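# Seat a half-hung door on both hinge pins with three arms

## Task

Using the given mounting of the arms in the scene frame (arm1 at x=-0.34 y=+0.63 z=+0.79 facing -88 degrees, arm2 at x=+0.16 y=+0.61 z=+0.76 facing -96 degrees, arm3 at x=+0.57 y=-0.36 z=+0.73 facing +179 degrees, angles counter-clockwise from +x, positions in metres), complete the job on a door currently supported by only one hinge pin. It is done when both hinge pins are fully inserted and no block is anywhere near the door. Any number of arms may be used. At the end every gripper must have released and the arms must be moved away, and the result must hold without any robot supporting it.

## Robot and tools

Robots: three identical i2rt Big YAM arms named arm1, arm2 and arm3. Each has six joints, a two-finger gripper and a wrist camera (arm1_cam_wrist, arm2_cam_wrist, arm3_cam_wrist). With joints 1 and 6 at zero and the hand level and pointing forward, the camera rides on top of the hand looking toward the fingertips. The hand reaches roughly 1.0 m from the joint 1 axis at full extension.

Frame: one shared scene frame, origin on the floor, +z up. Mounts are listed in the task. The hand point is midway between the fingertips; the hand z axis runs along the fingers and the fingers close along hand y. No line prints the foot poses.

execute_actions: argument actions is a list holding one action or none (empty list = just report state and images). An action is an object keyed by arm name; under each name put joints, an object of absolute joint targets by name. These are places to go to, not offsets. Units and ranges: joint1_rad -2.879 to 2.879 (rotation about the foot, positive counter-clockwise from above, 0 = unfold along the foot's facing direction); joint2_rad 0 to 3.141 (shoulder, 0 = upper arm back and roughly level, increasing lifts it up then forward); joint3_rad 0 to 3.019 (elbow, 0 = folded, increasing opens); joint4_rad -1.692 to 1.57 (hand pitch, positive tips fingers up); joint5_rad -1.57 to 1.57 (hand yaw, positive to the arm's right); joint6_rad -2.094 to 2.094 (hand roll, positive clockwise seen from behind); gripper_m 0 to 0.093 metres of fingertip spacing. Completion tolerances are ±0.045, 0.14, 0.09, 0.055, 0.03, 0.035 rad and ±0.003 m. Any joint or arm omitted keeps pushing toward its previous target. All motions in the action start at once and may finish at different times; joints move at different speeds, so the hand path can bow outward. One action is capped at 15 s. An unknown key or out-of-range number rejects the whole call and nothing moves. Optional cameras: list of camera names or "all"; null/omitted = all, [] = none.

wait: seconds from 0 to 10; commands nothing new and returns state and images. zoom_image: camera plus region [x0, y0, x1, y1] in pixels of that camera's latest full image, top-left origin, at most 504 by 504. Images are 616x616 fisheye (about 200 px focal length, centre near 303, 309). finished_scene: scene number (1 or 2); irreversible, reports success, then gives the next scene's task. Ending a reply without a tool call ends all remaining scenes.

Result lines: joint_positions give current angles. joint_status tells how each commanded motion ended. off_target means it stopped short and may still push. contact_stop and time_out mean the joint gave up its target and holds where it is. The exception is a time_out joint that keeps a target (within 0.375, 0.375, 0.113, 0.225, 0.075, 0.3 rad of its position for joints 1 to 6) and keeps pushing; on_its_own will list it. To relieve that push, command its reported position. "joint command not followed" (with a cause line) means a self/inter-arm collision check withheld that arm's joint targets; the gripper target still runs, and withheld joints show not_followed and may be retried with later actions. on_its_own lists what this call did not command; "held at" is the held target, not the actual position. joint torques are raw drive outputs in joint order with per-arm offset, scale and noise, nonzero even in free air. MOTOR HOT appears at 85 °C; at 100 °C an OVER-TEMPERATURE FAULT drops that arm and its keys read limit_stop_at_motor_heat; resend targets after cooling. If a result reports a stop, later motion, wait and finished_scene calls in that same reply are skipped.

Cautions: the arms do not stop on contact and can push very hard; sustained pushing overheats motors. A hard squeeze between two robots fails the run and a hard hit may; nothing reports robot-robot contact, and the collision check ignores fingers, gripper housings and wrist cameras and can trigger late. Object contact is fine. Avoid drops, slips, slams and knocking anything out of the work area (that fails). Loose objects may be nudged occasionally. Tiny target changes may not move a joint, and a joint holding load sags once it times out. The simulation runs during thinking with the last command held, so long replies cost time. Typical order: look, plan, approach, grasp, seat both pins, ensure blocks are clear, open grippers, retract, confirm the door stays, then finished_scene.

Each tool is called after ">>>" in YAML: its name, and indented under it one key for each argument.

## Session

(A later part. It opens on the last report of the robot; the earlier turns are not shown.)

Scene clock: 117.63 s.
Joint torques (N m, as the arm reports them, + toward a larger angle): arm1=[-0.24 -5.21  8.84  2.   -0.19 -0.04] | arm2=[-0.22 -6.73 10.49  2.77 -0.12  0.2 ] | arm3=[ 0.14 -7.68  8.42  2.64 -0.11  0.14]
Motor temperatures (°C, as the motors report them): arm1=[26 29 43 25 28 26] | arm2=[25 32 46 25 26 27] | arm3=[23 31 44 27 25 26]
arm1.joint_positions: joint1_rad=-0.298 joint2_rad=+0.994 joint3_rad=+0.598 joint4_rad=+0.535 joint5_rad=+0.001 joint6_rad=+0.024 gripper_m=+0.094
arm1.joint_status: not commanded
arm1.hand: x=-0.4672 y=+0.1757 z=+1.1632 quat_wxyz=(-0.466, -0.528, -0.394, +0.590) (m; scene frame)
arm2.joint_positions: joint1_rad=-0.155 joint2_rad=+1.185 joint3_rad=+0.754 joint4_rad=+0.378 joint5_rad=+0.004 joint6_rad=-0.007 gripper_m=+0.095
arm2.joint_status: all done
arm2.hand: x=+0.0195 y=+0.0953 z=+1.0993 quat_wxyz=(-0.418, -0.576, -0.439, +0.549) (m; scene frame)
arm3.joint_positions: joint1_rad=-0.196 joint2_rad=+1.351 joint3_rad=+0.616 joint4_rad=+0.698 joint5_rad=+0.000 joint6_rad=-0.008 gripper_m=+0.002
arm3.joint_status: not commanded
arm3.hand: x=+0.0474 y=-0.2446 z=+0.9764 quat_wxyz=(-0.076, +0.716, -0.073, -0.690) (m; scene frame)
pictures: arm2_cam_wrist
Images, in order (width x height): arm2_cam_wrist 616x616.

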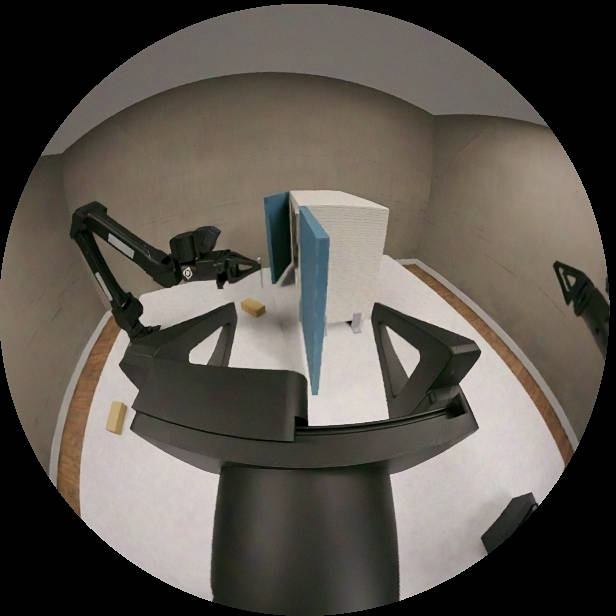

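>>> execute_actions:
  actions:
    - {"arm2":{"joints":{"joint1_rad":-0.18,"joint2_rad":1.59,"joint3_rad":0.86,"joint4_rad":0.77}}}
  cameras: ["arm2_cam_wrist"]

Scene clock: 128.00 s.
Joint torques (N m, as the arm reports them, + toward a larger angle): arm1=[-0.3  -5.2   8.83  2.06 -0.19 -0.03] | arm2=[ -0.94 -12.17  11.6    2.88  -0.14   0.18] | arm3=[-0.04 -7.81  8.38  2.67 -0.16  0.13]
Motor temperatures (°C, as the motors report them): arm1=[26 29 43 25 28 26] | arm2=[25 31 45 25 26 27] | arm3=[23 31 44 27 25 26]
arm1.joint_positions: joint1_rad=-0.298 joint2_rad=+0.994 joint3_rad=+0.598 joint4_rad=+0.535 joint5_rad=+0.001 joint6_rad=+0.024 gripper_m=+0.094
arm1.joint_status: not commanded
arm1.hand: x=-0.4672 y=+0.1757 z=+1.1632 quat_wxyz=(-0.466, -0.528, -0.394, +0.590) (m; scene frame)
arm2.joint_positions: joint1_rad=-0.170 joint2_rad=+1.596 joint3_rad=+0.828 joint4_rad=+0.741 joint5_rad=+0.004 joint6_rad=-0.007 gripper_m=+0.095
arm2.joint_status: all done
arm2.hand: x=-0.0109 y=+0.0152 z=+1.0003 quat_wxyz=(-0.420, -0.572, -0.429, +0.559) (m; scene frame)
arm3.joint_positions: joint1_rad=-0.196 joint2_rad=+1.351 joint3_rad=+0.616 joint4_rad=+0.698 joint5_rad=+0.000 joint6_rad=-0.008 gripper_m=+0.002
arm3.joint_status: not commanded
arm3.hand: x=+0.0474 y=-0.2446 z=+0.9764 quat_wxyz=(-0.076, +0.716, -0.073, -0.690) (m; scene frame)
pictures: arm2_cam_wrist
Images, in order (width x height): arm2_cam_wrist 616x616.

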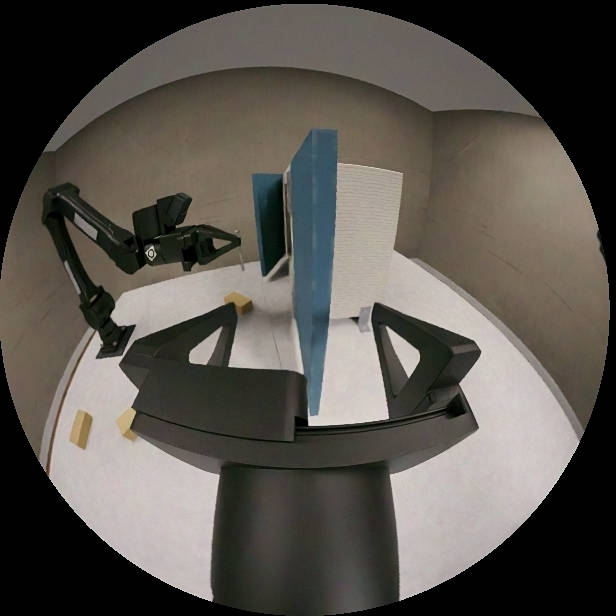

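>>> execute_actions:
  actions:
    - {"arm2":{"joints":{"joint1_rad":-0.205,"joint2_rad":1.76,"joint3_rad":1.10,"joint4_rad":0.71}}}
  cameras: ["arm2_cam_wrist"]

>>> execute_actions:
  actions:
    - {"arm2":{"joints":{"gripper_m":0.0}},"arm3":{"joints":{"joint1_rad":-0.16,"joint2_rad":1.58,"joint3_rad":0.74,"joint4_rad":0.86}}}

Scene clock: 134.40 s.
Joint torques (N m, as the arm reports them, + toward a larger angle): arm1=[-0.2  -5.25  8.88  2.04 -0.18 -0.02] | arm2=[ -1.25 -14.17  13.23   1.04  -0.12   0.21] | arm3=[-0.03 -8.07  8.38  2.59 -0.15  0.11]
Motor temperatures (°C, as the motors report them): arm1=[26 28 43 25 28 26] | arm2=[25 32 45 25 26 27] | arm3=[23 31 44 27 25 26]
arm1.joint_positions: joint1_rad=-0.298 joint2_rad=+0.994 joint3_rad=+0.598 joint4_rad=+0.535 joint5_rad=+0.001 joint6_rad=+0.024 gripper_m=+0.094
arm1.joint_status: not commanded
arm1.hand: x=-0.4672 y=+0.1757 z=+1.1632 quat_wxyz=(-0.466, -0.528, -0.394, +0.590) (m; scene frame)
arm2.joint_positions: joint1_rad=-0.199 joint2_rad=+1.754 joint3_rad=+1.054 joint4_rad=+0.728 joint5_rad=+0.003 joint6_rad=-0.007 gripper_m=+0.095
arm2.joint_status: all done
arm2.hand: x=-0.0509 y=-0.0518 z=+1.0163 quat_wxyz=(-0.423, -0.563, -0.409, +0.580) (m; scene frame)
arm3.joint_positions: joint1_rad=-0.196 joint2_rad=+1.351 joint3_rad=+0.616 joint4_rad=+0.698 joint5_rad=+0.000 joint6_rad=-0.008 gripper_m=+0.002
arm3.joint_status: not commanded
arm3.hand: x=+0.0474 y=-0.2446 z=+0.9764 quat_wxyz=(-0.076, +0.716, -0.073, -0.690) (m; scene frame)
pictures: arm2_cam_wrist
Images, in order (width x height): arm2_cam_wrist 616x616.

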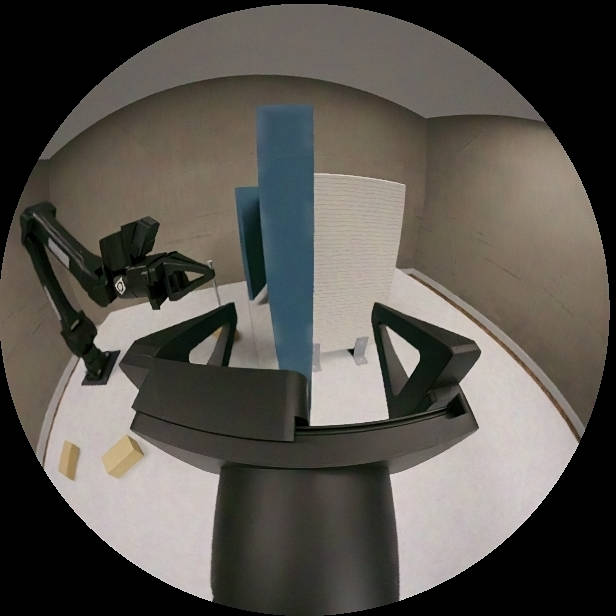

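Scene clock: 135.43 s.
Joint torques (N m, as the arm reports them, + toward a larger angle): arm1=[-0.37 -5.24  8.83  2.02 -0.19 -0.03] | arm2=[ -2.6  -13.61  13.18   1.03   1.2    0.35] | arm3=[  1.21 -10.57   9.84   2.75  -0.13   0.09]
Motor temperatures (°C, as the motors report them): arm1=[26 28 43 25 28 26] | arm2=[25 32 46 25 26 27] | arm3=[23 31 44 27 25 26]
arm1.joint_positions: joint1_rad=-0.298 joint2_rad=+0.994 joint3_rad=+0.598 joint4_rad=+0.535 joint5_rad=+0.001 joint6_rad=+0.024 gripper_m=+0.094
arm1.joint_status: not commanded
arm1.hand: x=-0.4672 y=+0.1757 z=+1.1632 quat_wxyz=(-0.466, -0.528, -0.394, +0.590) (m; scene frame)
arm2.joint_positions: joint1_rad=-0.177 joint2_rad=+1.753 joint3_rad=+1.054 joint4_rad=+0.728 joint5_rad=-0.026 joint6_rad=-0.018 gripper_m=+0.015
arm2.joint_status: gripper_m off_target (ended at +0.015, target +0.000)
arm2.hand: x=-0.0315 y=-0.0574 z=+1.0173 quat_wxyz=(-0.435, -0.549, -0.426, +0.572) (m; scene frame)
arm3.joint_positions: joint1_rad=-0.171 joint2_rad=+1.583 joint3_rad=+0.709 joint4_rad=+0.839 joint5_rad=+0.000 joint6_rad=-0.007 gripper_m=+0.002
arm3.joint_status: all done
arm3.hand: x=-0.0051 y=-0.2484 z=+0.9333 quat_wxyz=(-0.068, +0.717, -0.064, -0.691) (m; scene frame)
pictures: arm1_cam_wrist, arm2_cam_wrist, arm3_cam_wrist
Images, in order (width x height): arm1_cam_wrist 616x616, arm2_cam_wrist 616x616, arm3_cam_wrist 616x616.

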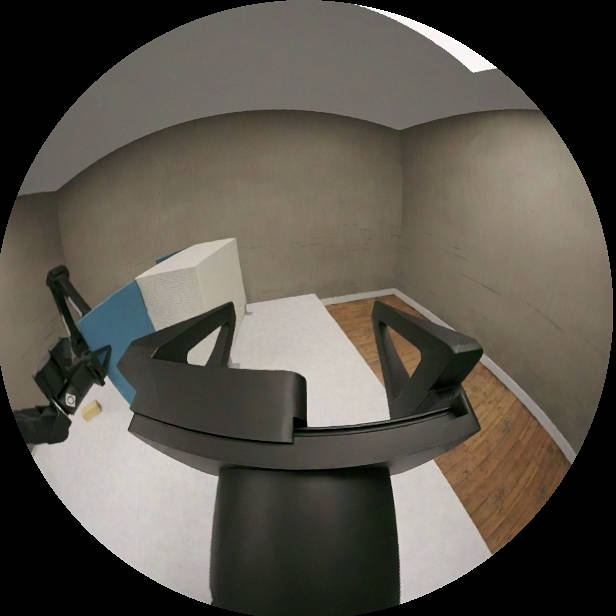

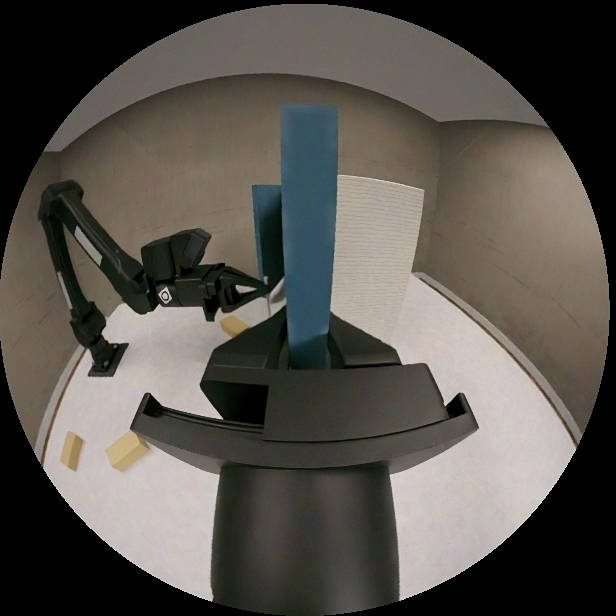

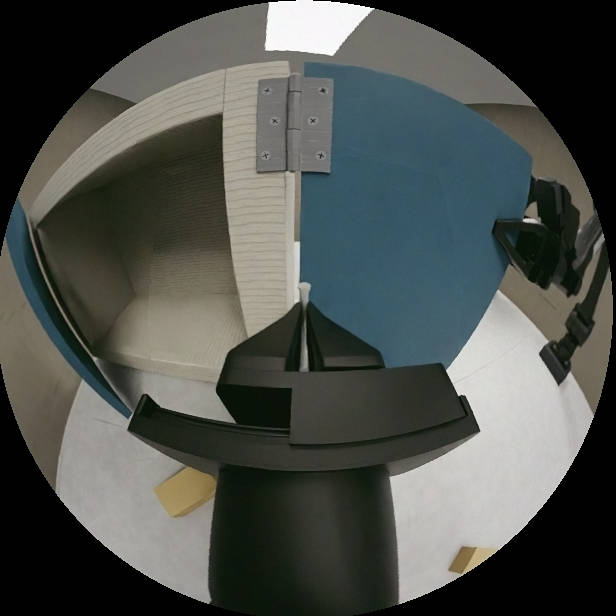

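>>> execute_actions:
  actions:
    - {"arm2":{"joints":{"joint1_rad":-0.24,"joint2_rad":1.68}},"arm3":{"joints":{"joint1_rad":-0.145,"joint2_rad":1.66,"joint3_rad":0.82,"joint4_rad":0.89}},"arm1":{"joints":{"joint1_rad":0.1,"joint2_rad":0.9,"joint3_rad":0.7,"joint4_rad":-0.2}}}

Scene clock: 143.70 s.
Joint torques (N m, as the arm reports them, + toward a larger angle): arm1=[-0.2  -4.87 11.64  1.07 -0.17 -0.03] | arm2=[ -5.77 -19.37  13.2    1.75   1.54   0.35] | arm3=[  0.99 -10.59  10.23   2.6   -0.15   0.11]
Motor temperatures (°C, as the motors report them): arm1=[26 28 43 25 28 26] | arm2=[25 32 46 25 27 27] | arm3=[23 31 45 27 25 26]
arm1.joint_positions: joint1_rad=+0.099 joint2_rad=+0.898 joint3_rad=+0.670 joint4_rad=-0.187 joint5_rad=+0.000 joint6_rad=+0.024 gripper_m=+0.094
arm1.joint_status: all done
arm1.hand: x=-0.2865 y=+0.1965 z=+1.0762 quat_wxyz=(-0.416, -0.560, -0.624, +0.351) (m; scene frame)
arm2.joint_positions: joint1_rad=-0.182 joint2_rad=+1.744 joint3_rad=+1.054 joint4_rad=+0.710 joint5_rad=-0.034 joint6_rad=-0.018 gripper_m=+0.015
arm2.joint_status: joint1_rad time_out (moved -0.005 of -0.063); the others done
arm2.on_its_own: joint1_rad reads -0.182 and still pushes toward -0.240 since a time_out
arm2.hand: x=-0.0330 y=-0.0560 z=+1.0188 quat_wxyz=(-0.434, -0.551, -0.429, +0.569) (m; scene frame)
arm3.joint_positions: joint1_rad=-0.158 joint2_rad=+1.650 joint3_rad=+0.783 joint4_rad=+0.869 joint5_rad=+0.000 joint6_rad=-0.007 gripper_m=+0.002
arm3.joint_status: all done
arm3.hand: x=-0.0336 y=-0.2513 z=+0.9389 quat_wxyz=(-0.064, +0.704, -0.058, -0.705) (m; scene frame)
pictures: arm1_cam_wrist, arm2_cam_wrist, arm3_cam_wrist
Images, in order (width x height): arm1_cam_wrist 616x616, arm2_cam_wrist 616x616, arm3_cam_wrist 616x616.

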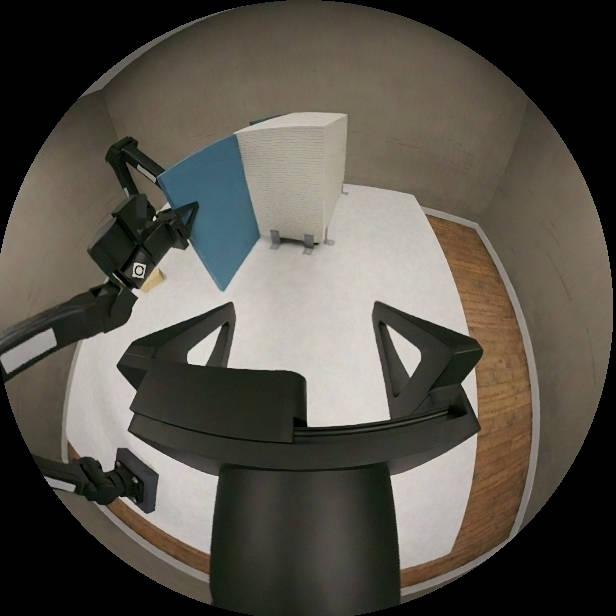

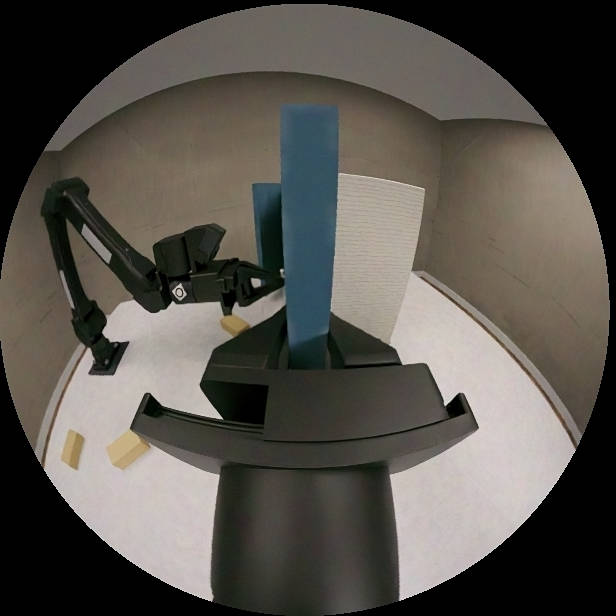

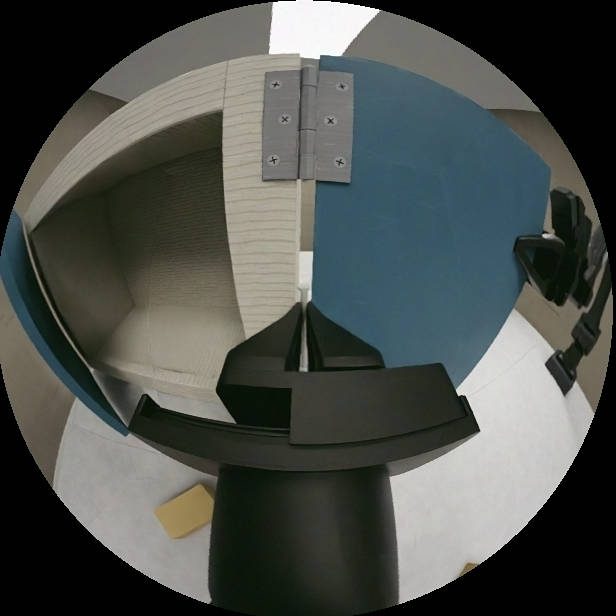

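>>> execute_actions:
  actions:
    - {"arm2":{"joints":{"joint1_rad":-0.19}},"arm3":{"joints":{"joint2_rad":1.74,"joint4_rad":0.96}}}
  cameras: ["arm3_cam_wrist"]

Scene clock: 151.20 s.
Joint torques (N m, as the arm reports them, + toward a larger angle): arm1=[-0.13 -4.69 11.57  1.14 -0.16 -0.03] | arm2=[ -1.55 -19.19  13.28   1.89   1.13   0.32] | arm3=[  1.01 -11.28   9.75   2.57  -0.15   0.11]
Motor temperatures (°C, as the motors report them): arm1=[26 28 45 25 28 26] | arm2=[25 33 47 25 27 27] | arm3=[23 31 46 27 25 26]
arm1.joint_positions: joint1_rad=+0.099 joint2_rad=+0.898 joint3_rad=+0.670 joint4_rad=-0.187 joint5_rad=+0.000 joint6_rad=+0.024 gripper_m=+0.094
arm1.joint_status: not commanded
arm1.hand: x=-0.2865 y=+0.1965 z=+1.0762 quat_wxyz=(-0.416, -0.560, -0.624, +0.351) (m; scene frame)
arm2.joint_positions: joint1_rad=-0.176 joint2_rad=+1.743 joint3_rad=+1.054 joint4_rad=+0.708 joint5_rad=-0.026 joint6_rad=-0.018 gripper_m=+0.015
arm2.joint_status: all done
arm2.hand: x=-0.0303 y=-0.0567 z=+1.0189 quat_wxyz=(-0.433, -0.552, -0.429, +0.569) (m; scene frame)
arm3.joint_positions: joint1_rad=-0.158 joint2_rad=+1.739 joint3_rad=+0.783 joint4_rad=+0.939 joint5_rad=+0.000 joint6_rad=-0.007 gripper_m=+0.002
arm3.joint_status: all done
arm3.hand: x=-0.0393 y=-0.2503 z=+0.9034 quat_wxyz=(-0.064, +0.711, -0.059, -0.698) (m; scene frame)
pictures: arm3_cam_wrist
Images, in order (width x height): arm3_cam_wrist 616x616.

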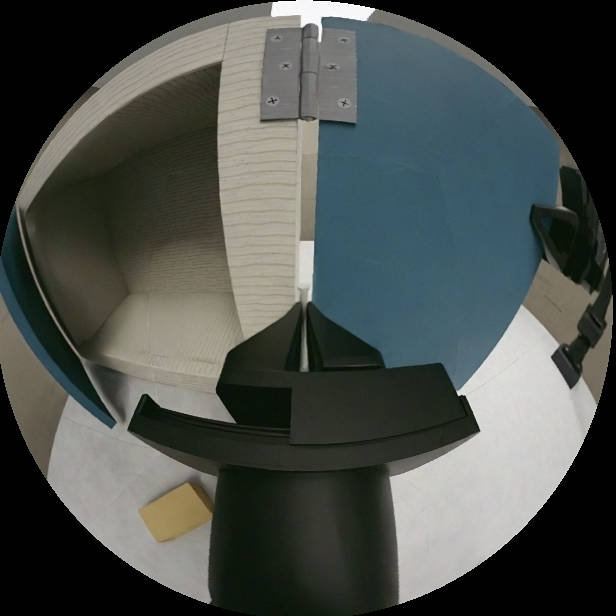

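>>> execute_actions:
  actions:
    - {"arm3":{"joints":{"joint2_rad":1.78,"joint4_rad":0.995,"joint3_rad":0.75}}}
  cameras: ["arm3_cam_wrist"]

Scene clock: 158.90 s.
Joint torques (N m, as the arm reports them, + toward a larger angle): arm1=[-0.19 -4.65 11.61  1.1  -0.15 -0.03] | arm2=[ -1.33 -18.91  13.33   1.74   1.14   0.32] | arm3=[  1.12 -10.76   6.22   2.38  -0.15   0.09]
Motor temperatures (°C, as the motors report them): arm1=[26 28 46 25 28 26] | arm2=[25 34 47 25 27 27] | arm3=[23 32 46 27 25 26]
arm1.joint_positions: joint1_rad=+0.099 joint2_rad=+0.898 joint3_rad=+0.670 joint4_rad=-0.187 joint5_rad=+0.000 joint6_rad=+0.024 gripper_m=+0.094
arm1.joint_status: not commanded
arm1.hand: x=-0.2865 y=+0.1965 z=+1.0762 quat_wxyz=(-0.416, -0.560, -0.624, +0.351) (m; scene frame)
arm2.joint_positions: joint1_rad=-0.176 joint2_rad=+1.743 joint3_rad=+1.054 joint4_rad=+0.708 joint5_rad=-0.026 joint6_rad=-0.018 gripper_m=+0.015
arm2.joint_status: not commanded
arm2.hand: x=-0.0303 y=-0.0567 z=+1.0189 quat_wxyz=(-0.433, -0.552, -0.429, +0.569) (m; scene frame)
arm3.joint_positions: joint1_rad=-0.158 joint2_rad=+1.770 joint3_rad=+0.750 joint4_rad=+0.974 joint5_rad=+0.000 joint6_rad=-0.007 gripper_m=+0.002
arm3.joint_status: all done
arm3.hand: x=-0.0297 y=-0.2519 z=+0.8780 quat_wxyz=(-0.063, +0.721, -0.060, -0.688) (m; scene frame)
pictures: arm3_cam_wrist
Images, in order (width x height): arm3_cam_wrist 616x616.

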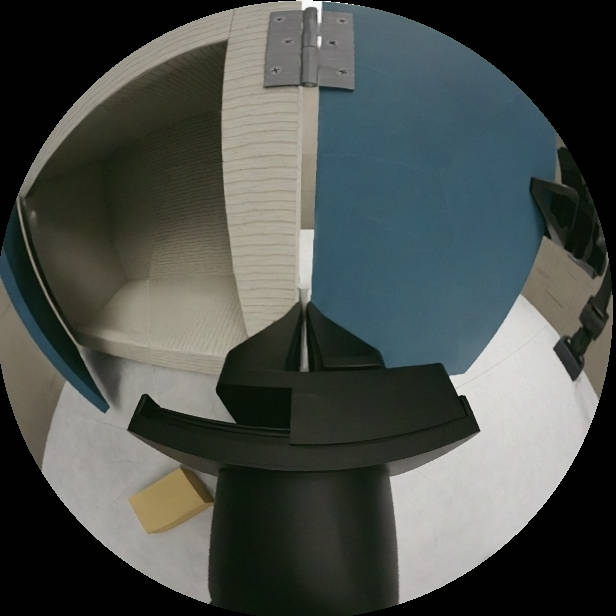

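>>> execute_actions:
  actions:
    - {"arm3":{"joints":{"joint2_rad":1.67,"joint4_rad":0.88}}}
  cameras: []

>>> execute_actions:
  actions:
    - {"arm3":{"joints":{"joint3_rad":0.825}}}
  cameras: []

>>> execute_actions:
  actions:
    - {"arm3":{"joints":{"joint2_rad":1.80,"joint4_rad":1.02,"joint3_rad":0.78}}}
  cameras: ["arm3_cam_wrist"]

Scene clock: 173.27 s.
Joint torques (N m, as the arm reports them, + toward a larger angle): arm1=[-0.18 -4.74 11.6   1.06 -0.16 -0.03] | arm2=[ -1.57 -19.    13.29   1.8    1.15   0.32] | arm3=[  1.17 -11.74   6.82   1.49  -0.14   0.12]
Motor temperatures (°C, as the motors report them): arm1=[26 28 47 25 28 26] | arm2=[25 35 47 25 27 27] | arm3=[23 32 44 27 25 26]
arm1.joint_positions: joint1_rad=+0.099 joint2_rad=+0.898 joint3_rad=+0.670 joint4_rad=-0.187 joint5_rad=+0.000 joint6_rad=+0.024 gripper_m=+0.094
arm1.joint_status: not commanded
arm1.hand: x=-0.2865 y=+0.1965 z=+1.0762 quat_wxyz=(-0.416, -0.560, -0.624, +0.351) (m; scene frame)
arm2.joint_positions: joint1_rad=-0.176 joint2_rad=+1.743 joint3_rad=+1.054 joint4_rad=+0.708 joint5_rad=-0.026 joint6_rad=-0.018 gripper_m=+0.015
arm2.joint_status: not commanded
arm2.hand: x=-0.0303 y=-0.0567 z=+1.0189 quat_wxyz=(-0.433, -0.552, -0.429, +0.569) (m; scene frame)
arm3.joint_positions: joint1_rad=-0.158 joint2_rad=+1.676 joint3_rad=+0.750 joint4_rad=+0.889 joint5_rad=+0.000 joint6_rad=-0.007 gripper_m=+0.002
arm3.joint_status: all done
arm3.hand: x=-0.0253 y=-0.2527 z=+0.9122 quat_wxyz=(-0.063, +0.718, -0.060, -0.691) (m; scene frame)
pictures: none
No camera images: the call's "cameras" was empty. Leave "cameras" out to get every camera's image.

Scene clock: 174.00 s.
Joint torques (N m, as the arm reports them, + toward a larger angle): arm1=[-0.05 -4.5  11.55  1.1  -0.15 -0.03] | arm2=[ -1.65 -19.13  13.31   1.86   1.14   0.32] | arm3=[  1.04 -11.7   10.23   1.55  -0.15   0.12]
Motor temperatures (°C, as the motors report them): arm1=[26 28 47 25 28 26] | arm2=[25 35 47 25 27 27] | arm3=[23 32 44 27 25 26]
arm1.joint_positions: joint1_rad=+0.099 joint2_rad=+0.898 joint3_rad=+0.670 joint4_rad=-0.187 joint5_rad=+0.000 joint6_rad=+0.024 gripper_m=+0.094
arm1.joint_status: not commanded
arm1.hand: x=-0.2865 y=+0.1965 z=+1.0762 quat_wxyz=(-0.416, -0.560, -0.624, +0.351) (m; scene frame)
arm2.joint_positions: joint1_rad=-0.176 joint2_rad=+1.743 joint3_rad=+1.054 joint4_rad=+0.708 joint5_rad=-0.026 joint6_rad=-0.018 gripper_m=+0.015
arm2.joint_status: not commanded
arm2.hand: x=-0.0303 y=-0.0567 z=+1.0189 quat_wxyz=(-0.433, -0.552, -0.429, +0.569) (m; scene frame)
arm3.joint_positions: joint1_rad=-0.158 joint2_rad=+1.676 joint3_rad=+0.787 joint4_rad=+0.888 joint5_rad=+0.000 joint6_rad=-0.007 gripper_m=+0.002
arm3.joint_status: all done
arm3.hand: x=-0.0367 y=-0.2507 z=+0.9300 quat_wxyz=(-0.064, +0.705, -0.058, -0.704) (m; scene frame)
pictures: none
No camera images: the call's "cameras" was empty. Leave "cameras" out to get every camera's image.

Scene clock: 174.93 s.
Joint torques (N m, as the arm reports them, + toward a larger angle): arm1=[-0.11 -4.67 11.64  1.09 -0.15 -0.03] | arm2=[ -1.69 -19.14  13.28   1.8    1.17   0.32] | arm3=[  0.95 -11.74   6.31   2.54  -0.14   0.12]
Motor temperatures (°C, as the motors report them): arm1=[26 28 47 25 28 26] | arm2=[25 35 47 25 27 27] | arm3=[23 32 44 27 25 26]
arm1.joint_positions: joint1_rad=+0.099 joint2_rad=+0.898 joint3_rad=+0.670 joint4_rad=-0.187 joint5_rad=+0.000 joint6_rad=+0.024 gripper_m=+0.094
arm1.joint_status: not commanded
arm1.hand: x=-0.2865 y=+0.1965 z=+1.0762 quat_wxyz=(-0.416, -0.560, -0.624, +0.351) (m; scene frame)
arm2.joint_positions: joint1_rad=-0.176 joint2_rad=+1.743 joint3_rad=+1.054 joint4_rad=+0.708 joint5_rad=-0.026 joint6_rad=-0.018 gripper_m=+0.015
arm2.joint_status: not commanded
arm2.hand: x=-0.0303 y=-0.0567 z=+1.0189 quat_wxyz=(-0.433, -0.552, -0.429, +0.569) (m; scene frame)
arm3.joint_positions: joint1_rad=-0.158 joint2_rad=+1.802 joint3_rad=+0.777 joint4_rad=+0.998 joint5_rad=+0.000 joint6_rad=-0.007 gripper_m=+0.002
arm3.joint_status: all done
arm3.hand: x=-0.0397 y=-0.2502 z=+0.8772 quat_wxyz=(-0.063, +0.714, -0.059, -0.695) (m; scene frame)
pictures: arm3_cam_wrist
Images, in order (width x height): arm3_cam_wrist 616x616.

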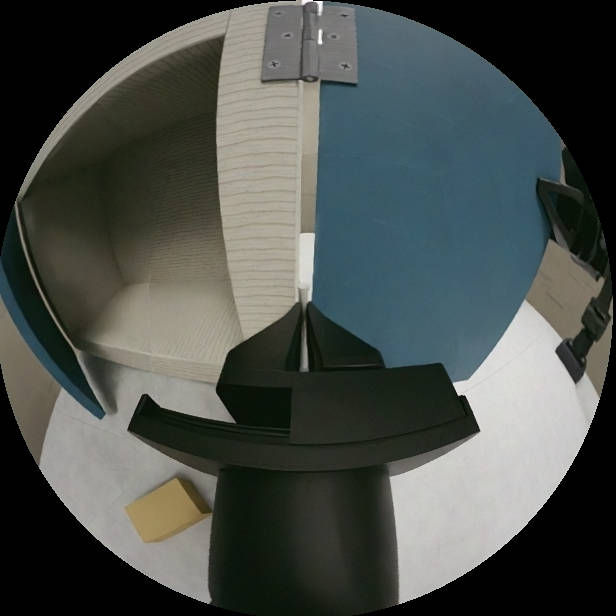

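>>> execute_actions:
  actions:
    - {"arm3":{"joints":{"joint5_rad":-0.04}}}
  cameras: []

>>> execute_actions:
  actions:
    - {"arm3":{"joints":{"joint5_rad":0.04}}}
  cameras: ["arm3_cam_wrist"]

Scene clock: 182.07 s.
Joint torques (N m, as the arm reports them, + toward a larger angle): arm1=[-0.19 -4.87 11.62  1.08 -0.16 -0.04] | arm2=[ -2.16 -19.3   13.29   1.83   1.18   0.34] | arm3=[  0.97 -12.31   6.32   2.56  -0.29   0.1 ]
Motor temperatures (°C, as the motors report them): arm1=[26 27 47 25 28 26] | arm2=[25 35 48 25 27 27] | arm3=[23 32 43 27 25 26]
arm1.joint_positions: joint1_rad=+0.099 joint2_rad=+0.898 joint3_rad=+0.670 joint4_rad=-0.187 joint5_rad=+0.000 joint6_rad=+0.024 gripper_m=+0.094
arm1.joint_status: not commanded
arm1.hand: x=-0.2865 y=+0.1965 z=+1.0762 quat_wxyz=(-0.416, -0.560, -0.624, +0.351) (m; scene frame)
arm2.joint_positions: joint1_rad=-0.176 joint2_rad=+1.743 joint3_rad=+1.054 joint4_rad=+0.708 joint5_rad=-0.026 joint6_rad=-0.018 gripper_m=+0.015
arm2.joint_status: not commanded
arm2.hand: x=-0.0303 y=-0.0567 z=+1.0189 quat_wxyz=(-0.433, -0.552, -0.429, +0.569) (m; scene frame)
arm3.joint_positions: joint1_rad=-0.158 joint2_rad=+1.802 joint3_rad=+0.777 joint4_rad=+0.998 joint5_rad=-0.036 joint6_rad=-0.007 gripper_m=+0.002
arm3.joint_status: all done
arm3.hand: x=-0.0407 y=-0.2563 z=+0.8772 quat_wxyz=(-0.050, +0.715, -0.047, -0.696) (m; scene frame)
pictures: none
No camera images: the call's "cameras" was empty. Leave "cameras" out to get every camera's image.

Scene clock: 182.70 s.
Joint torques (N m, as the arm reports them, + toward a larger angle): arm1=[-0.12 -4.83 11.61  1.09 -0.17 -0.04] | arm2=[ -1.64 -19.23  13.42   1.83   1.19   0.33] | arm3=[  1.29 -12.18   6.32   2.6    0.01   0.1 ]
Motor temperatures (°C, as the motors report them): arm1=[26 27 47 25 28 26] | arm2=[25 35 48 25 28 27] | arm3=[23 32 43 27 25 26]
arm1.joint_positions: joint1_rad=+0.099 joint2_rad=+0.898 joint3_rad=+0.670 joint4_rad=-0.187 joint5_rad=+0.000 joint6_rad=+0.024 gripper_m=+0.094
arm1.joint_status: not commanded
arm1.hand: x=-0.2865 y=+0.1965 z=+1.0762 quat_wxyz=(-0.416, -0.560, -0.624, +0.351) (m; scene frame)
arm2.joint_positions: joint1_rad=-0.176 joint2_rad=+1.743 joint3_rad=+1.054 joint4_rad=+0.708 joint5_rad=-0.026 joint6_rad=-0.018 gripper_m=+0.015
arm2.joint_status: not commanded
arm2.hand: x=-0.0303 y=-0.0567 z=+1.0189 quat_wxyz=(-0.433, -0.552, -0.429, +0.569) (m; scene frame)
arm3.joint_positions: joint1_rad=-0.158 joint2_rad=+1.802 joint3_rad=+0.777 joint4_rad=+0.998 joint5_rad=+0.036 joint6_rad=-0.007 gripper_m=+0.002
arm3.joint_status: all done
arm3.hand: x=-0.0386 y=-0.2441 z=+0.8772 quat_wxyz=(-0.076, +0.713, -0.072, -0.693) (m; scene frame)
pictures: arm3_cam_wrist
Images, in order (width x height): arm3_cam_wrist 616x616.

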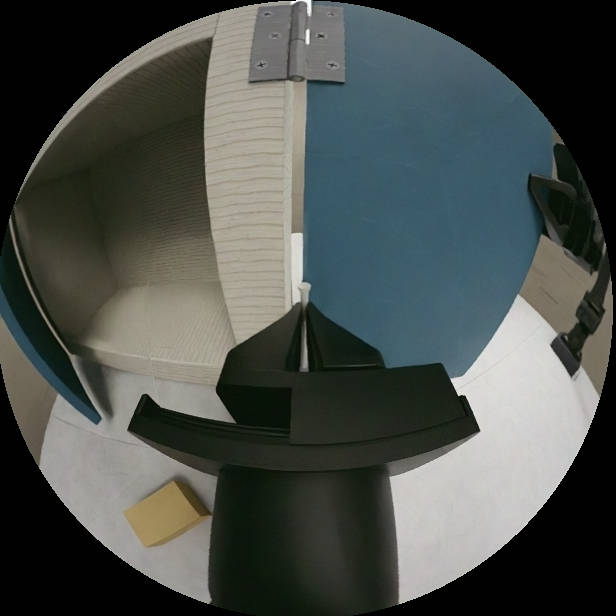

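>>> execute_actions:
  actions:
    - {"arm3":{"joints":{"joint5_rad":0.012,"joint3_rad":0.85,"joint2_rad":1.83,"joint4_rad":1.0}}}
  cameras: ["arm3_cam_wrist"]

Scene clock: 190.93 s.
Joint torques (N m, as the arm reports them, + toward a larger angle): arm1=[-0.12 -4.45 11.6   1.1  -0.16 -0.03] | arm2=[ -1.68 -19.14  13.27   1.81   1.14   0.27] | arm3=[  1.18 -11.34  10.37   1.79  -0.29   0.11]
Motor temperatures (°C, as the motors report them): arm1=[26 27 47 25 28 26] | arm2=[25 35 48 25 28 27] | arm3=[23 32 43 27 25 26]
arm1.joint_positions: joint1_rad=+0.099 joint2_rad=+0.898 joint3_rad=+0.670 joint4_rad=-0.187 joint5_rad=+0.000 joint6_rad=+0.024 gripper_m=+0.094
arm1.joint_status: not commanded
arm1.hand: x=-0.2865 y=+0.1965 z=+1.0762 quat_wxyz=(-0.416, -0.560, -0.624, +0.351) (m; scene frame)
arm2.joint_positions: joint1_rad=-0.176 joint2_rad=+1.743 joint3_rad=+1.054 joint4_rad=+0.708 joint5_rad=-0.026 joint6_rad=-0.018 gripper_m=+0.015
arm2.joint_status: not commanded
arm2.hand: x=-0.0303 y=-0.0567 z=+1.0189 quat_wxyz=(-0.433, -0.552, -0.429, +0.569) (m; scene frame)
arm3.joint_positions: joint1_rad=-0.158 joint2_rad=+1.816 joint3_rad=+0.800 joint4_rad=+0.998 joint5_rad=+0.016 joint6_rad=-0.007 gripper_m=+0.002
arm3.joint_status: all done
arm3.hand: x=-0.0470 y=-0.2462 z=+0.8791 quat_wxyz=(-0.069, +0.710, -0.064, -0.697) (m; scene frame)
pictures: arm3_cam_wrist
Images, in order (width x height): arm3_cam_wrist 616x616.

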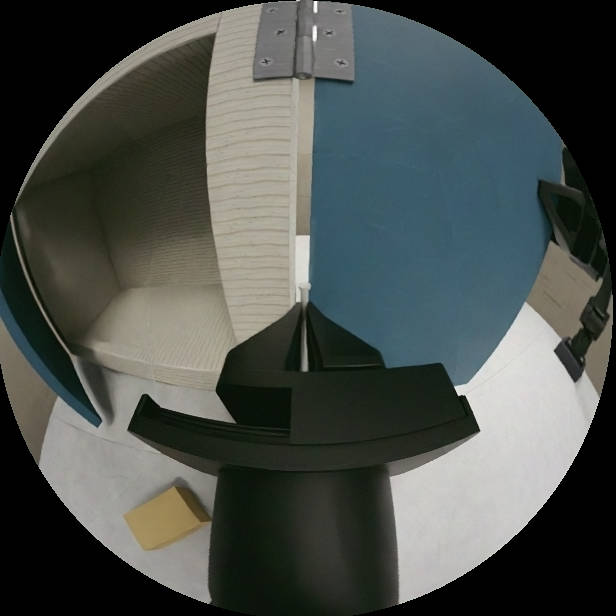

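>>> execute_actions:
  actions:
    - {"arm3":{"joints":{"joint3_rad":0.89,"joint2_rad":1.86,"joint4_rad":1.01}}}
  cameras: ["arm3_cam_wrist"]

Scene clock: 194.00 s.
Joint torques (N m, as the arm reports them, + toward a larger angle): arm1=[-0.07 -4.58 11.62  1.09 -0.16 -0.03] | arm2=[ -1.7  -18.88  13.24   1.94   1.14   0.33] | arm3=[ 1.11 -9.5  12.85  2.11 -0.24  0.1 ]
Motor temperatures (°C, as the motors report them): arm1=[26 27 47 25 28 26] | arm2=[25 35 48 25 28 27] | arm3=[23 32 44 27 25 26]
arm1.joint_positions: joint1_rad=+0.099 joint2_rad=+0.898 joint3_rad=+0.670 joint4_rad=-0.187 joint5_rad=+0.000 joint6_rad=+0.024 gripper_m=+0.094
arm1.joint_status: not commanded
arm1.hand: x=-0.2865 y=+0.1965 z=+1.0762 quat_wxyz=(-0.416, -0.560, -0.624, +0.351) (m; scene frame)
arm2.joint_positions: joint1_rad=-0.176 joint2_rad=+1.742 joint3_rad=+1.054 joint4_rad=+0.707 joint5_rad=-0.025 joint6_rad=-0.018 gripper_m=+0.015
arm2.joint_status: not commanded
arm2.hand: x=-0.0303 y=-0.0566 z=+1.0193 quat_wxyz=(-0.433, -0.552, -0.429, +0.569) (m; scene frame)
arm3.joint_positions: joint1_rad=-0.158 joint2_rad=+1.825 joint3_rad=+0.811 joint4_rad=+1.001 joint5_rad=+0.016 joint6_rad=-0.007 gripper_m=+0.002
arm3.joint_status: all done
arm3.hand: x=-0.0508 y=-0.2455 z=+0.8792 quat_wxyz=(-0.069, +0.709, -0.064, -0.699) (m; scene frame)
pictures: arm3_cam_wrist
Images, in order (width x height): arm3_cam_wrist 616x616.

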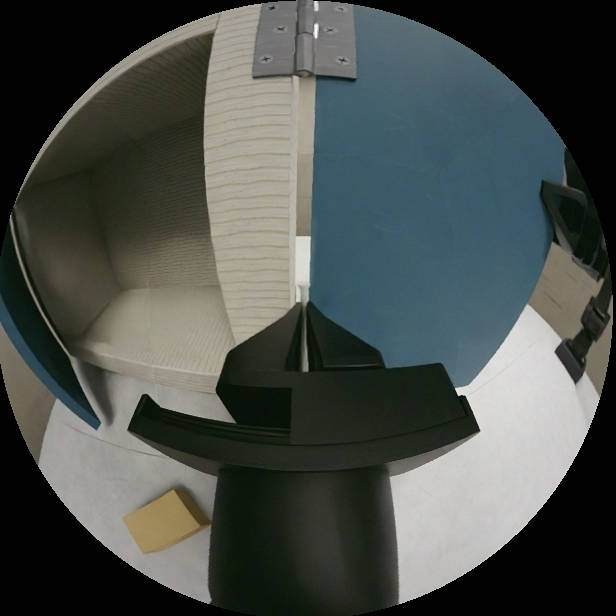

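>>> execute_actions:
  actions:
    - {"arm3":{"joints":{"joint3_rad":0.81,"joint2_rad":1.69,"joint4_rad":0.87}}}
  cameras: []

>>> execute_actions:
  actions:
    - {"arm3":{"joints":{"joint3_rad":0.89,"joint2_rad":1.735}}}
  cameras: ["arm3_cam_wrist"]

Scene clock: 209.10 s.
Joint torques (N m, as the arm reports them, + toward a larger angle): arm1=[-0.15 -4.62 11.57  1.11 -0.16 -0.04] | arm2=[ -1.87 -19.42  13.25   1.82   1.16   0.32] | arm3=[  1.37 -11.61   7.3    1.32  -0.27   0.1 ]
Motor temperatures (°C, as the motors report them): arm1=[26 27 48 25 27 26] | arm2=[25 36 48 25 28 27] | arm3=[23 32 48 27 25 26]
arm1.joint_positions: joint1_rad=+0.099 joint2_rad=+0.898 joint3_rad=+0.670 joint4_rad=-0.187 joint5_rad=+0.000 joint6_rad=+0.024 gripper_m=+0.094
arm1.joint_status: not commanded
arm1.hand: x=-0.2865 y=+0.1965 z=+1.0762 quat_wxyz=(-0.416, -0.560, -0.624, +0.351) (m; scene frame)
arm2.joint_positions: joint1_rad=-0.176 joint2_rad=+1.742 joint3_rad=+1.054 joint4_rad=+0.707 joint5_rad=-0.025 joint6_rad=-0.018 gripper_m=+0.015
arm2.joint_status: not commanded
arm2.hand: x=-0.0303 y=-0.0566 z=+1.0193 quat_wxyz=(-0.433, -0.552, -0.429, +0.569) (m; scene frame)
arm3.joint_positions: joint1_rad=-0.157 joint2_rad=+1.693 joint3_rad=+0.808 joint4_rad=+0.879 joint5_rad=+0.015 joint6_rad=-0.007 gripper_m=+0.002
arm3.joint_status: all done
arm3.hand: x=-0.0435 y=-0.2471 z=+0.9276 quat_wxyz=(-0.069, +0.706, -0.064, -0.701) (m; scene frame)
pictures: none
No camera images: the call's "cameras" was empty. Leave "cameras" out to get every camera's image.

Scene clock: 209.70 s.
Joint torques (N m, as the arm reports them, + toward a larger angle): arm1=[-0.12 -4.65 11.6   1.08 -0.15 -0.02] | arm2=[ -1.49 -19.1   13.27   1.78   1.11   0.36] | arm3=[ 0.98 -9.88 12.34  1.46 -0.25  0.12]
Motor temperatures (°C, as the motors report them): arm1=[26 27 48 25 27 26] | arm2=[25 36 48 25 28 27] | arm3=[23 32 48 27 25 26]
arm1.joint_positions: joint1_rad=+0.099 joint2_rad=+0.898 joint3_rad=+0.670 joint4_rad=-0.187 joint5_rad=+0.000 joint6_rad=+0.024 gripper_m=+0.094
arm1.joint_status: not commanded
arm1.hand: x=-0.2865 y=+0.1965 z=+1.0762 quat_wxyz=(-0.416, -0.560, -0.624, +0.351) (m; scene frame)
arm2.joint_positions: joint1_rad=-0.176 joint2_rad=+1.742 joint3_rad=+1.054 joint4_rad=+0.707 joint5_rad=-0.025 joint6_rad=-0.022 gripper_m=+0.015
arm2.joint_status: not commanded
arm2.hand: x=-0.0304 y=-0.0566 z=+1.0192 quat_wxyz=(-0.432, -0.551, -0.430, +0.570) (m; scene frame)
arm3.joint_positions: joint1_rad=-0.157 joint2_rad=+1.715 joint3_rad=+0.828 joint4_rad=+0.879 joint5_rad=+0.015 joint6_rad=-0.007 gripper_m=+0.002
arm3.joint_status: all done
arm3.hand: x=-0.0509 y=-0.2458 z=+0.9243 quat_wxyz=(-0.069, +0.707, -0.064, -0.701) (m; scene frame)
pictures: arm3_cam_wrist
Images, in order (width x height): arm3_cam_wrist 616x616.

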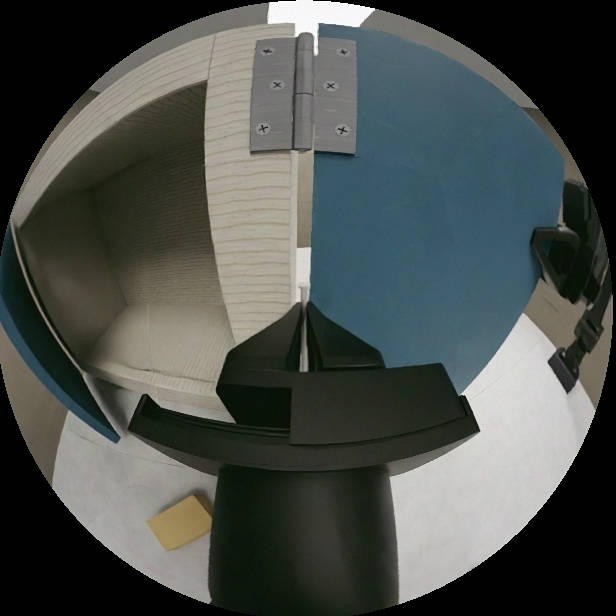

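>>> execute_actions:
  actions:
    - {"arm3":{"joints":{"joint3_rad":0.70,"joint2_rad":1.55,"joint4_rad":0.84}},"arm1":{"joints":{"joint1_rad":0.45,"joint2_rad":0.9,"joint3_rad":0.8,"joint4_rad":0.0}}}
  cameras: ["arm3_cam_wrist","arm1_cam_wrist"]

>>> zoom_image:
  camera: "arm1_cam_wrist"
  region: [60,120,260,320]

Scene clock: 223.23 s.
Joint torques (N m, as the arm reports them, + toward a larger angle): arm1=[-0.32 -5.51 12.31  2.28 -0.15 -0.02] | arm2=[ -1.68 -19.05  13.32   1.91   1.13   0.4 ] | arm3=[ 0.97 -9.94  7.11  1.52 -0.26  0.11]
Motor temperatures (°C, as the motors report them): arm1=[26 27 48 25 27 26] | arm2=[25 36 48 25 28 27] | arm3=[23 32 49 27 25 26]
arm1.joint_positions: joint1_rad=+0.451 joint2_rad=+0.900 joint3_rad=+0.764 joint4_rad=-0.021 joint5_rad=+0.000 joint6_rad=+0.024 gripper_m=+0.094
arm1.joint_status: all done
arm1.hand: x=-0.1302 y=+0.2205 z=+1.1728 quat_wxyz=(-0.561, -0.402, -0.646, +0.325) (m; scene frame)
arm2.joint_positions: joint1_rad=-0.175 joint2_rad=+1.742 joint3_rad=+1.054 joint4_rad=+0.707 joint5_rad=-0.025 joint6_rad=-0.022 gripper_m=+0.015
arm2.joint_status: not commanded
arm2.hand: x=-0.0301 y=-0.0567 z=+1.0192 quat_wxyz=(-0.432, -0.551, -0.430, +0.570) (m; scene frame)
arm3.joint_positions: joint1_rad=-0.157 joint2_rad=+1.554 joint3_rad=+0.702 joint4_rad=+0.847 joint5_rad=+0.015 joint6_rad=-0.007 gripper_m=+0.002
arm3.joint_status: all done
arm3.hand: x=-0.0017 y=-0.2545 z=+0.9482 quat_wxyz=(-0.069, +0.706, -0.064, -0.702) (m; scene frame)
pictures: arm1_cam_wrist, arm3_cam_wrist
Images, in order (width x height): arm1_cam_wrist 616x616, arm3_cam_wrist 616x616.

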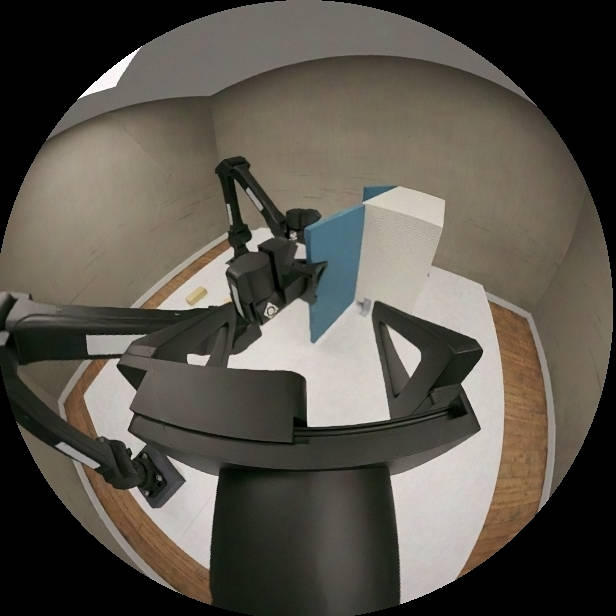

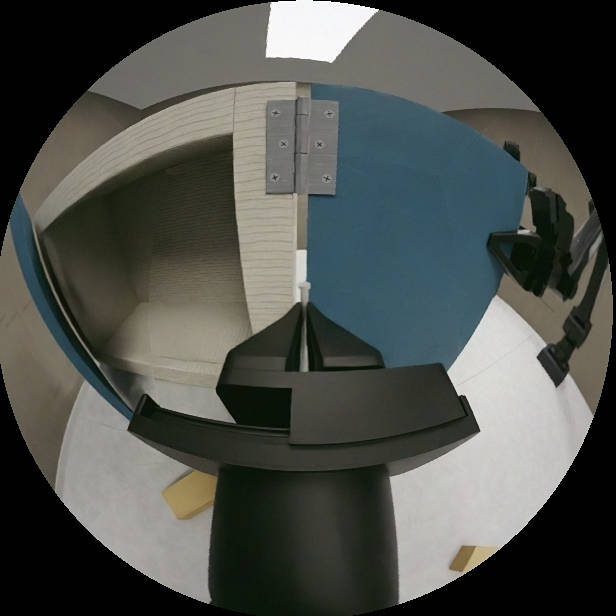

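Region (60, 120, 260, 320) of arm1_cam_wrist's 616x616 image, scaled by 2.520, with more detail than that image has.

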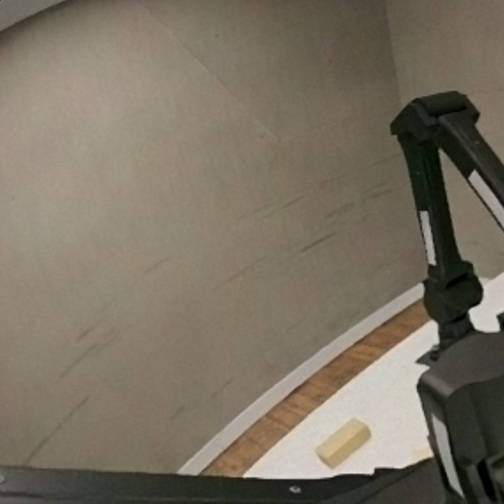

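>>> execute_actions:
  actions:
    - {"arm2":{"joints":{"gripper_m":0.09,"joint2_rad":1.75,"joint1_rad":-0.18}},"arm1":{"joints":{"joint1_rad":-0.2,"joint2_rad":1.0,"joint3_rad":0.6,"joint4_rad":0.5}}}
  cameras: []

>>> execute_actions:
  actions:
    - {"arm2":{"joints":{"joint1_rad":-0.40}}}

Scene clock: 229.77 s.
Joint torques (N m, as the arm reports them, + toward a larger angle): arm1=[-0.13 -6.15 10.36  2.37 -0.17 -0.03] | arm2=[ -0.77 -13.7   13.13   1.81   0.21   0.19] | arm3=[  0.89 -10.37   7.14   1.58  -0.26   0.09]
Motor temperatures (°C, as the motors report them): arm1=[26 27 48 25 27 26] | arm2=[25 36 48 25 28 27] | arm3=[23 32 48 27 25 26]
arm1.joint_positions: joint1_rad=-0.199 joint2_rad=+1.004 joint3_rad=+0.579 joint4_rad=+0.477 joint5_rad=+0.000 joint6_rad=+0.024 gripper_m=+0.094
arm1.joint_status: all done
arm1.hand: x=-0.4218 y=+0.1648 z=+1.1331 quat_wxyz=(-0.476, -0.533, -0.440, +0.544) (m; scene frame)
arm2.joint_positions: joint1_rad=-0.174 joint2_rad=+1.740 joint3_rad=+1.057 joint4_rad=+0.707 joint5_rad=-0.004 joint6_rad=-0.009 gripper_m=+0.090
arm2.joint_status: all done
arm2.hand: x=-0.0330 y=-0.0564 z=+1.0226 quat_wxyz=(-0.431, -0.557, -0.419, +0.573) (m; scene frame)
arm3.joint_positions: joint1_rad=-0.157 joint2_rad=+1.554 joint3_rad=+0.702 joint4_rad=+0.847 joint5_rad=+0.015 joint6_rad=-0.007 gripper_m=+0.002
arm3.joint_status: not commanded
arm3.hand: x=-0.0017 y=-0.2545 z=+0.9482 quat_wxyz=(-0.069, +0.706, -0.064, -0.702) (m; scene frame)
pictures: none
No camera images: the call's "cameras" was empty. Leave "cameras" out to get every camera's image.

Scene clock: 231.03 s.
Joint torques (N m, as the arm reports them, + toward a larger angle): arm1=[-0.24 -6.13 10.34  2.34 -0.16 -0.02] | arm2=[ -0.15 -13.5   12.89   1.9    0.02   0.17] | arm3=[  1.17 -10.34   7.08   1.44  -0.27   0.1 ]
Motor temperatures (°C, as the motors report them): arm1=[26 27 48 25 27 26] | arm2=[25 36 48 25 28 27] | arm3=[23 32 47 27 25 26]
arm1.joint_positions: joint1_rad=-0.199 joint2_rad=+1.004 joint3_rad=+0.579 joint4_rad=+0.477 joint5_rad=+0.000 joint6_rad=+0.024 gripper_m=+0.094
arm1.joint_status: not commanded
arm1.hand: x=-0.4218 y=+0.1648 z=+1.1331 quat_wxyz=(-0.476, -0.533, -0.440, +0.544) (m; scene frame)
arm2.joint_positions: joint1_rad=-0.405 joint2_rad=+1.740 joint3_rad=+1.058 joint4_rad=+0.707 joint5_rad=+0.000 joint6_rad=-0.007 gripper_m=+0.090
arm2.joint_status: all done
arm2.hand: x=-0.1814 y=+0.0061 z=+1.0216 quat_wxyz=(-0.361, -0.603, -0.351, +0.619) (m; scene frame)
arm3.joint_positions: joint1_rad=-0.157 joint2_rad=+1.554 joint3_rad=+0.702 joint4_rad=+0.847 joint5_rad=+0.015 joint6_rad=-0.007 gripper_m=+0.002
arm3.joint_status: not commanded
arm3.hand: x=-0.0017 y=-0.2545 z=+0.9482 quat_wxyz=(-0.069, +0.706, -0.064, -0.702) (m; scene frame)
pictures: arm1_cam_wrist, arm2_cam_wrist, arm3_cam_wrist
Images, in order (width x height): arm1_cam_wrist 616x616, arm2_cam_wrist 616x616, arm3_cam_wrist 616x616.

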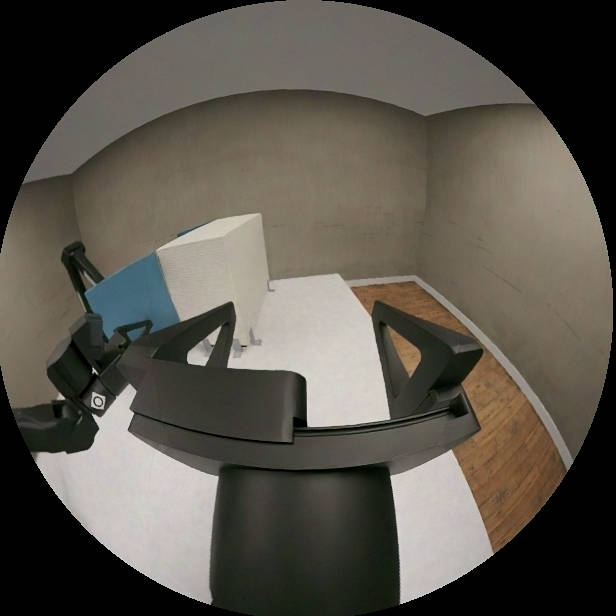

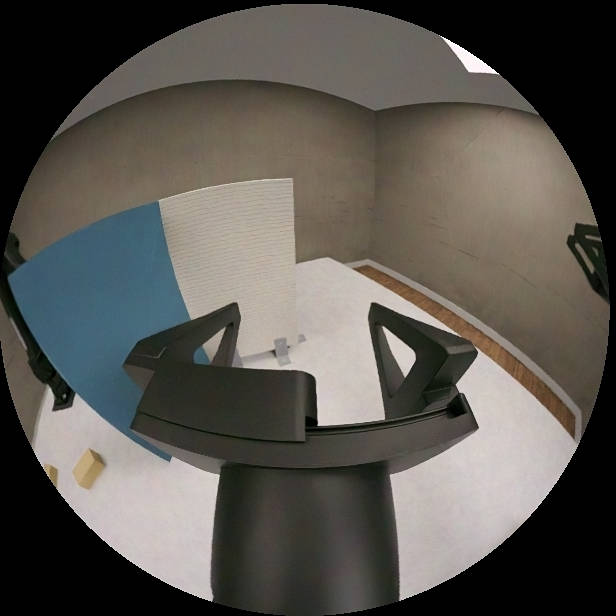

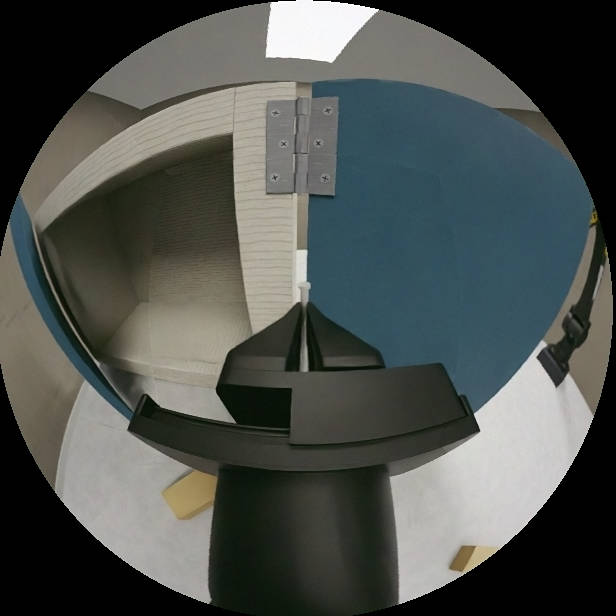

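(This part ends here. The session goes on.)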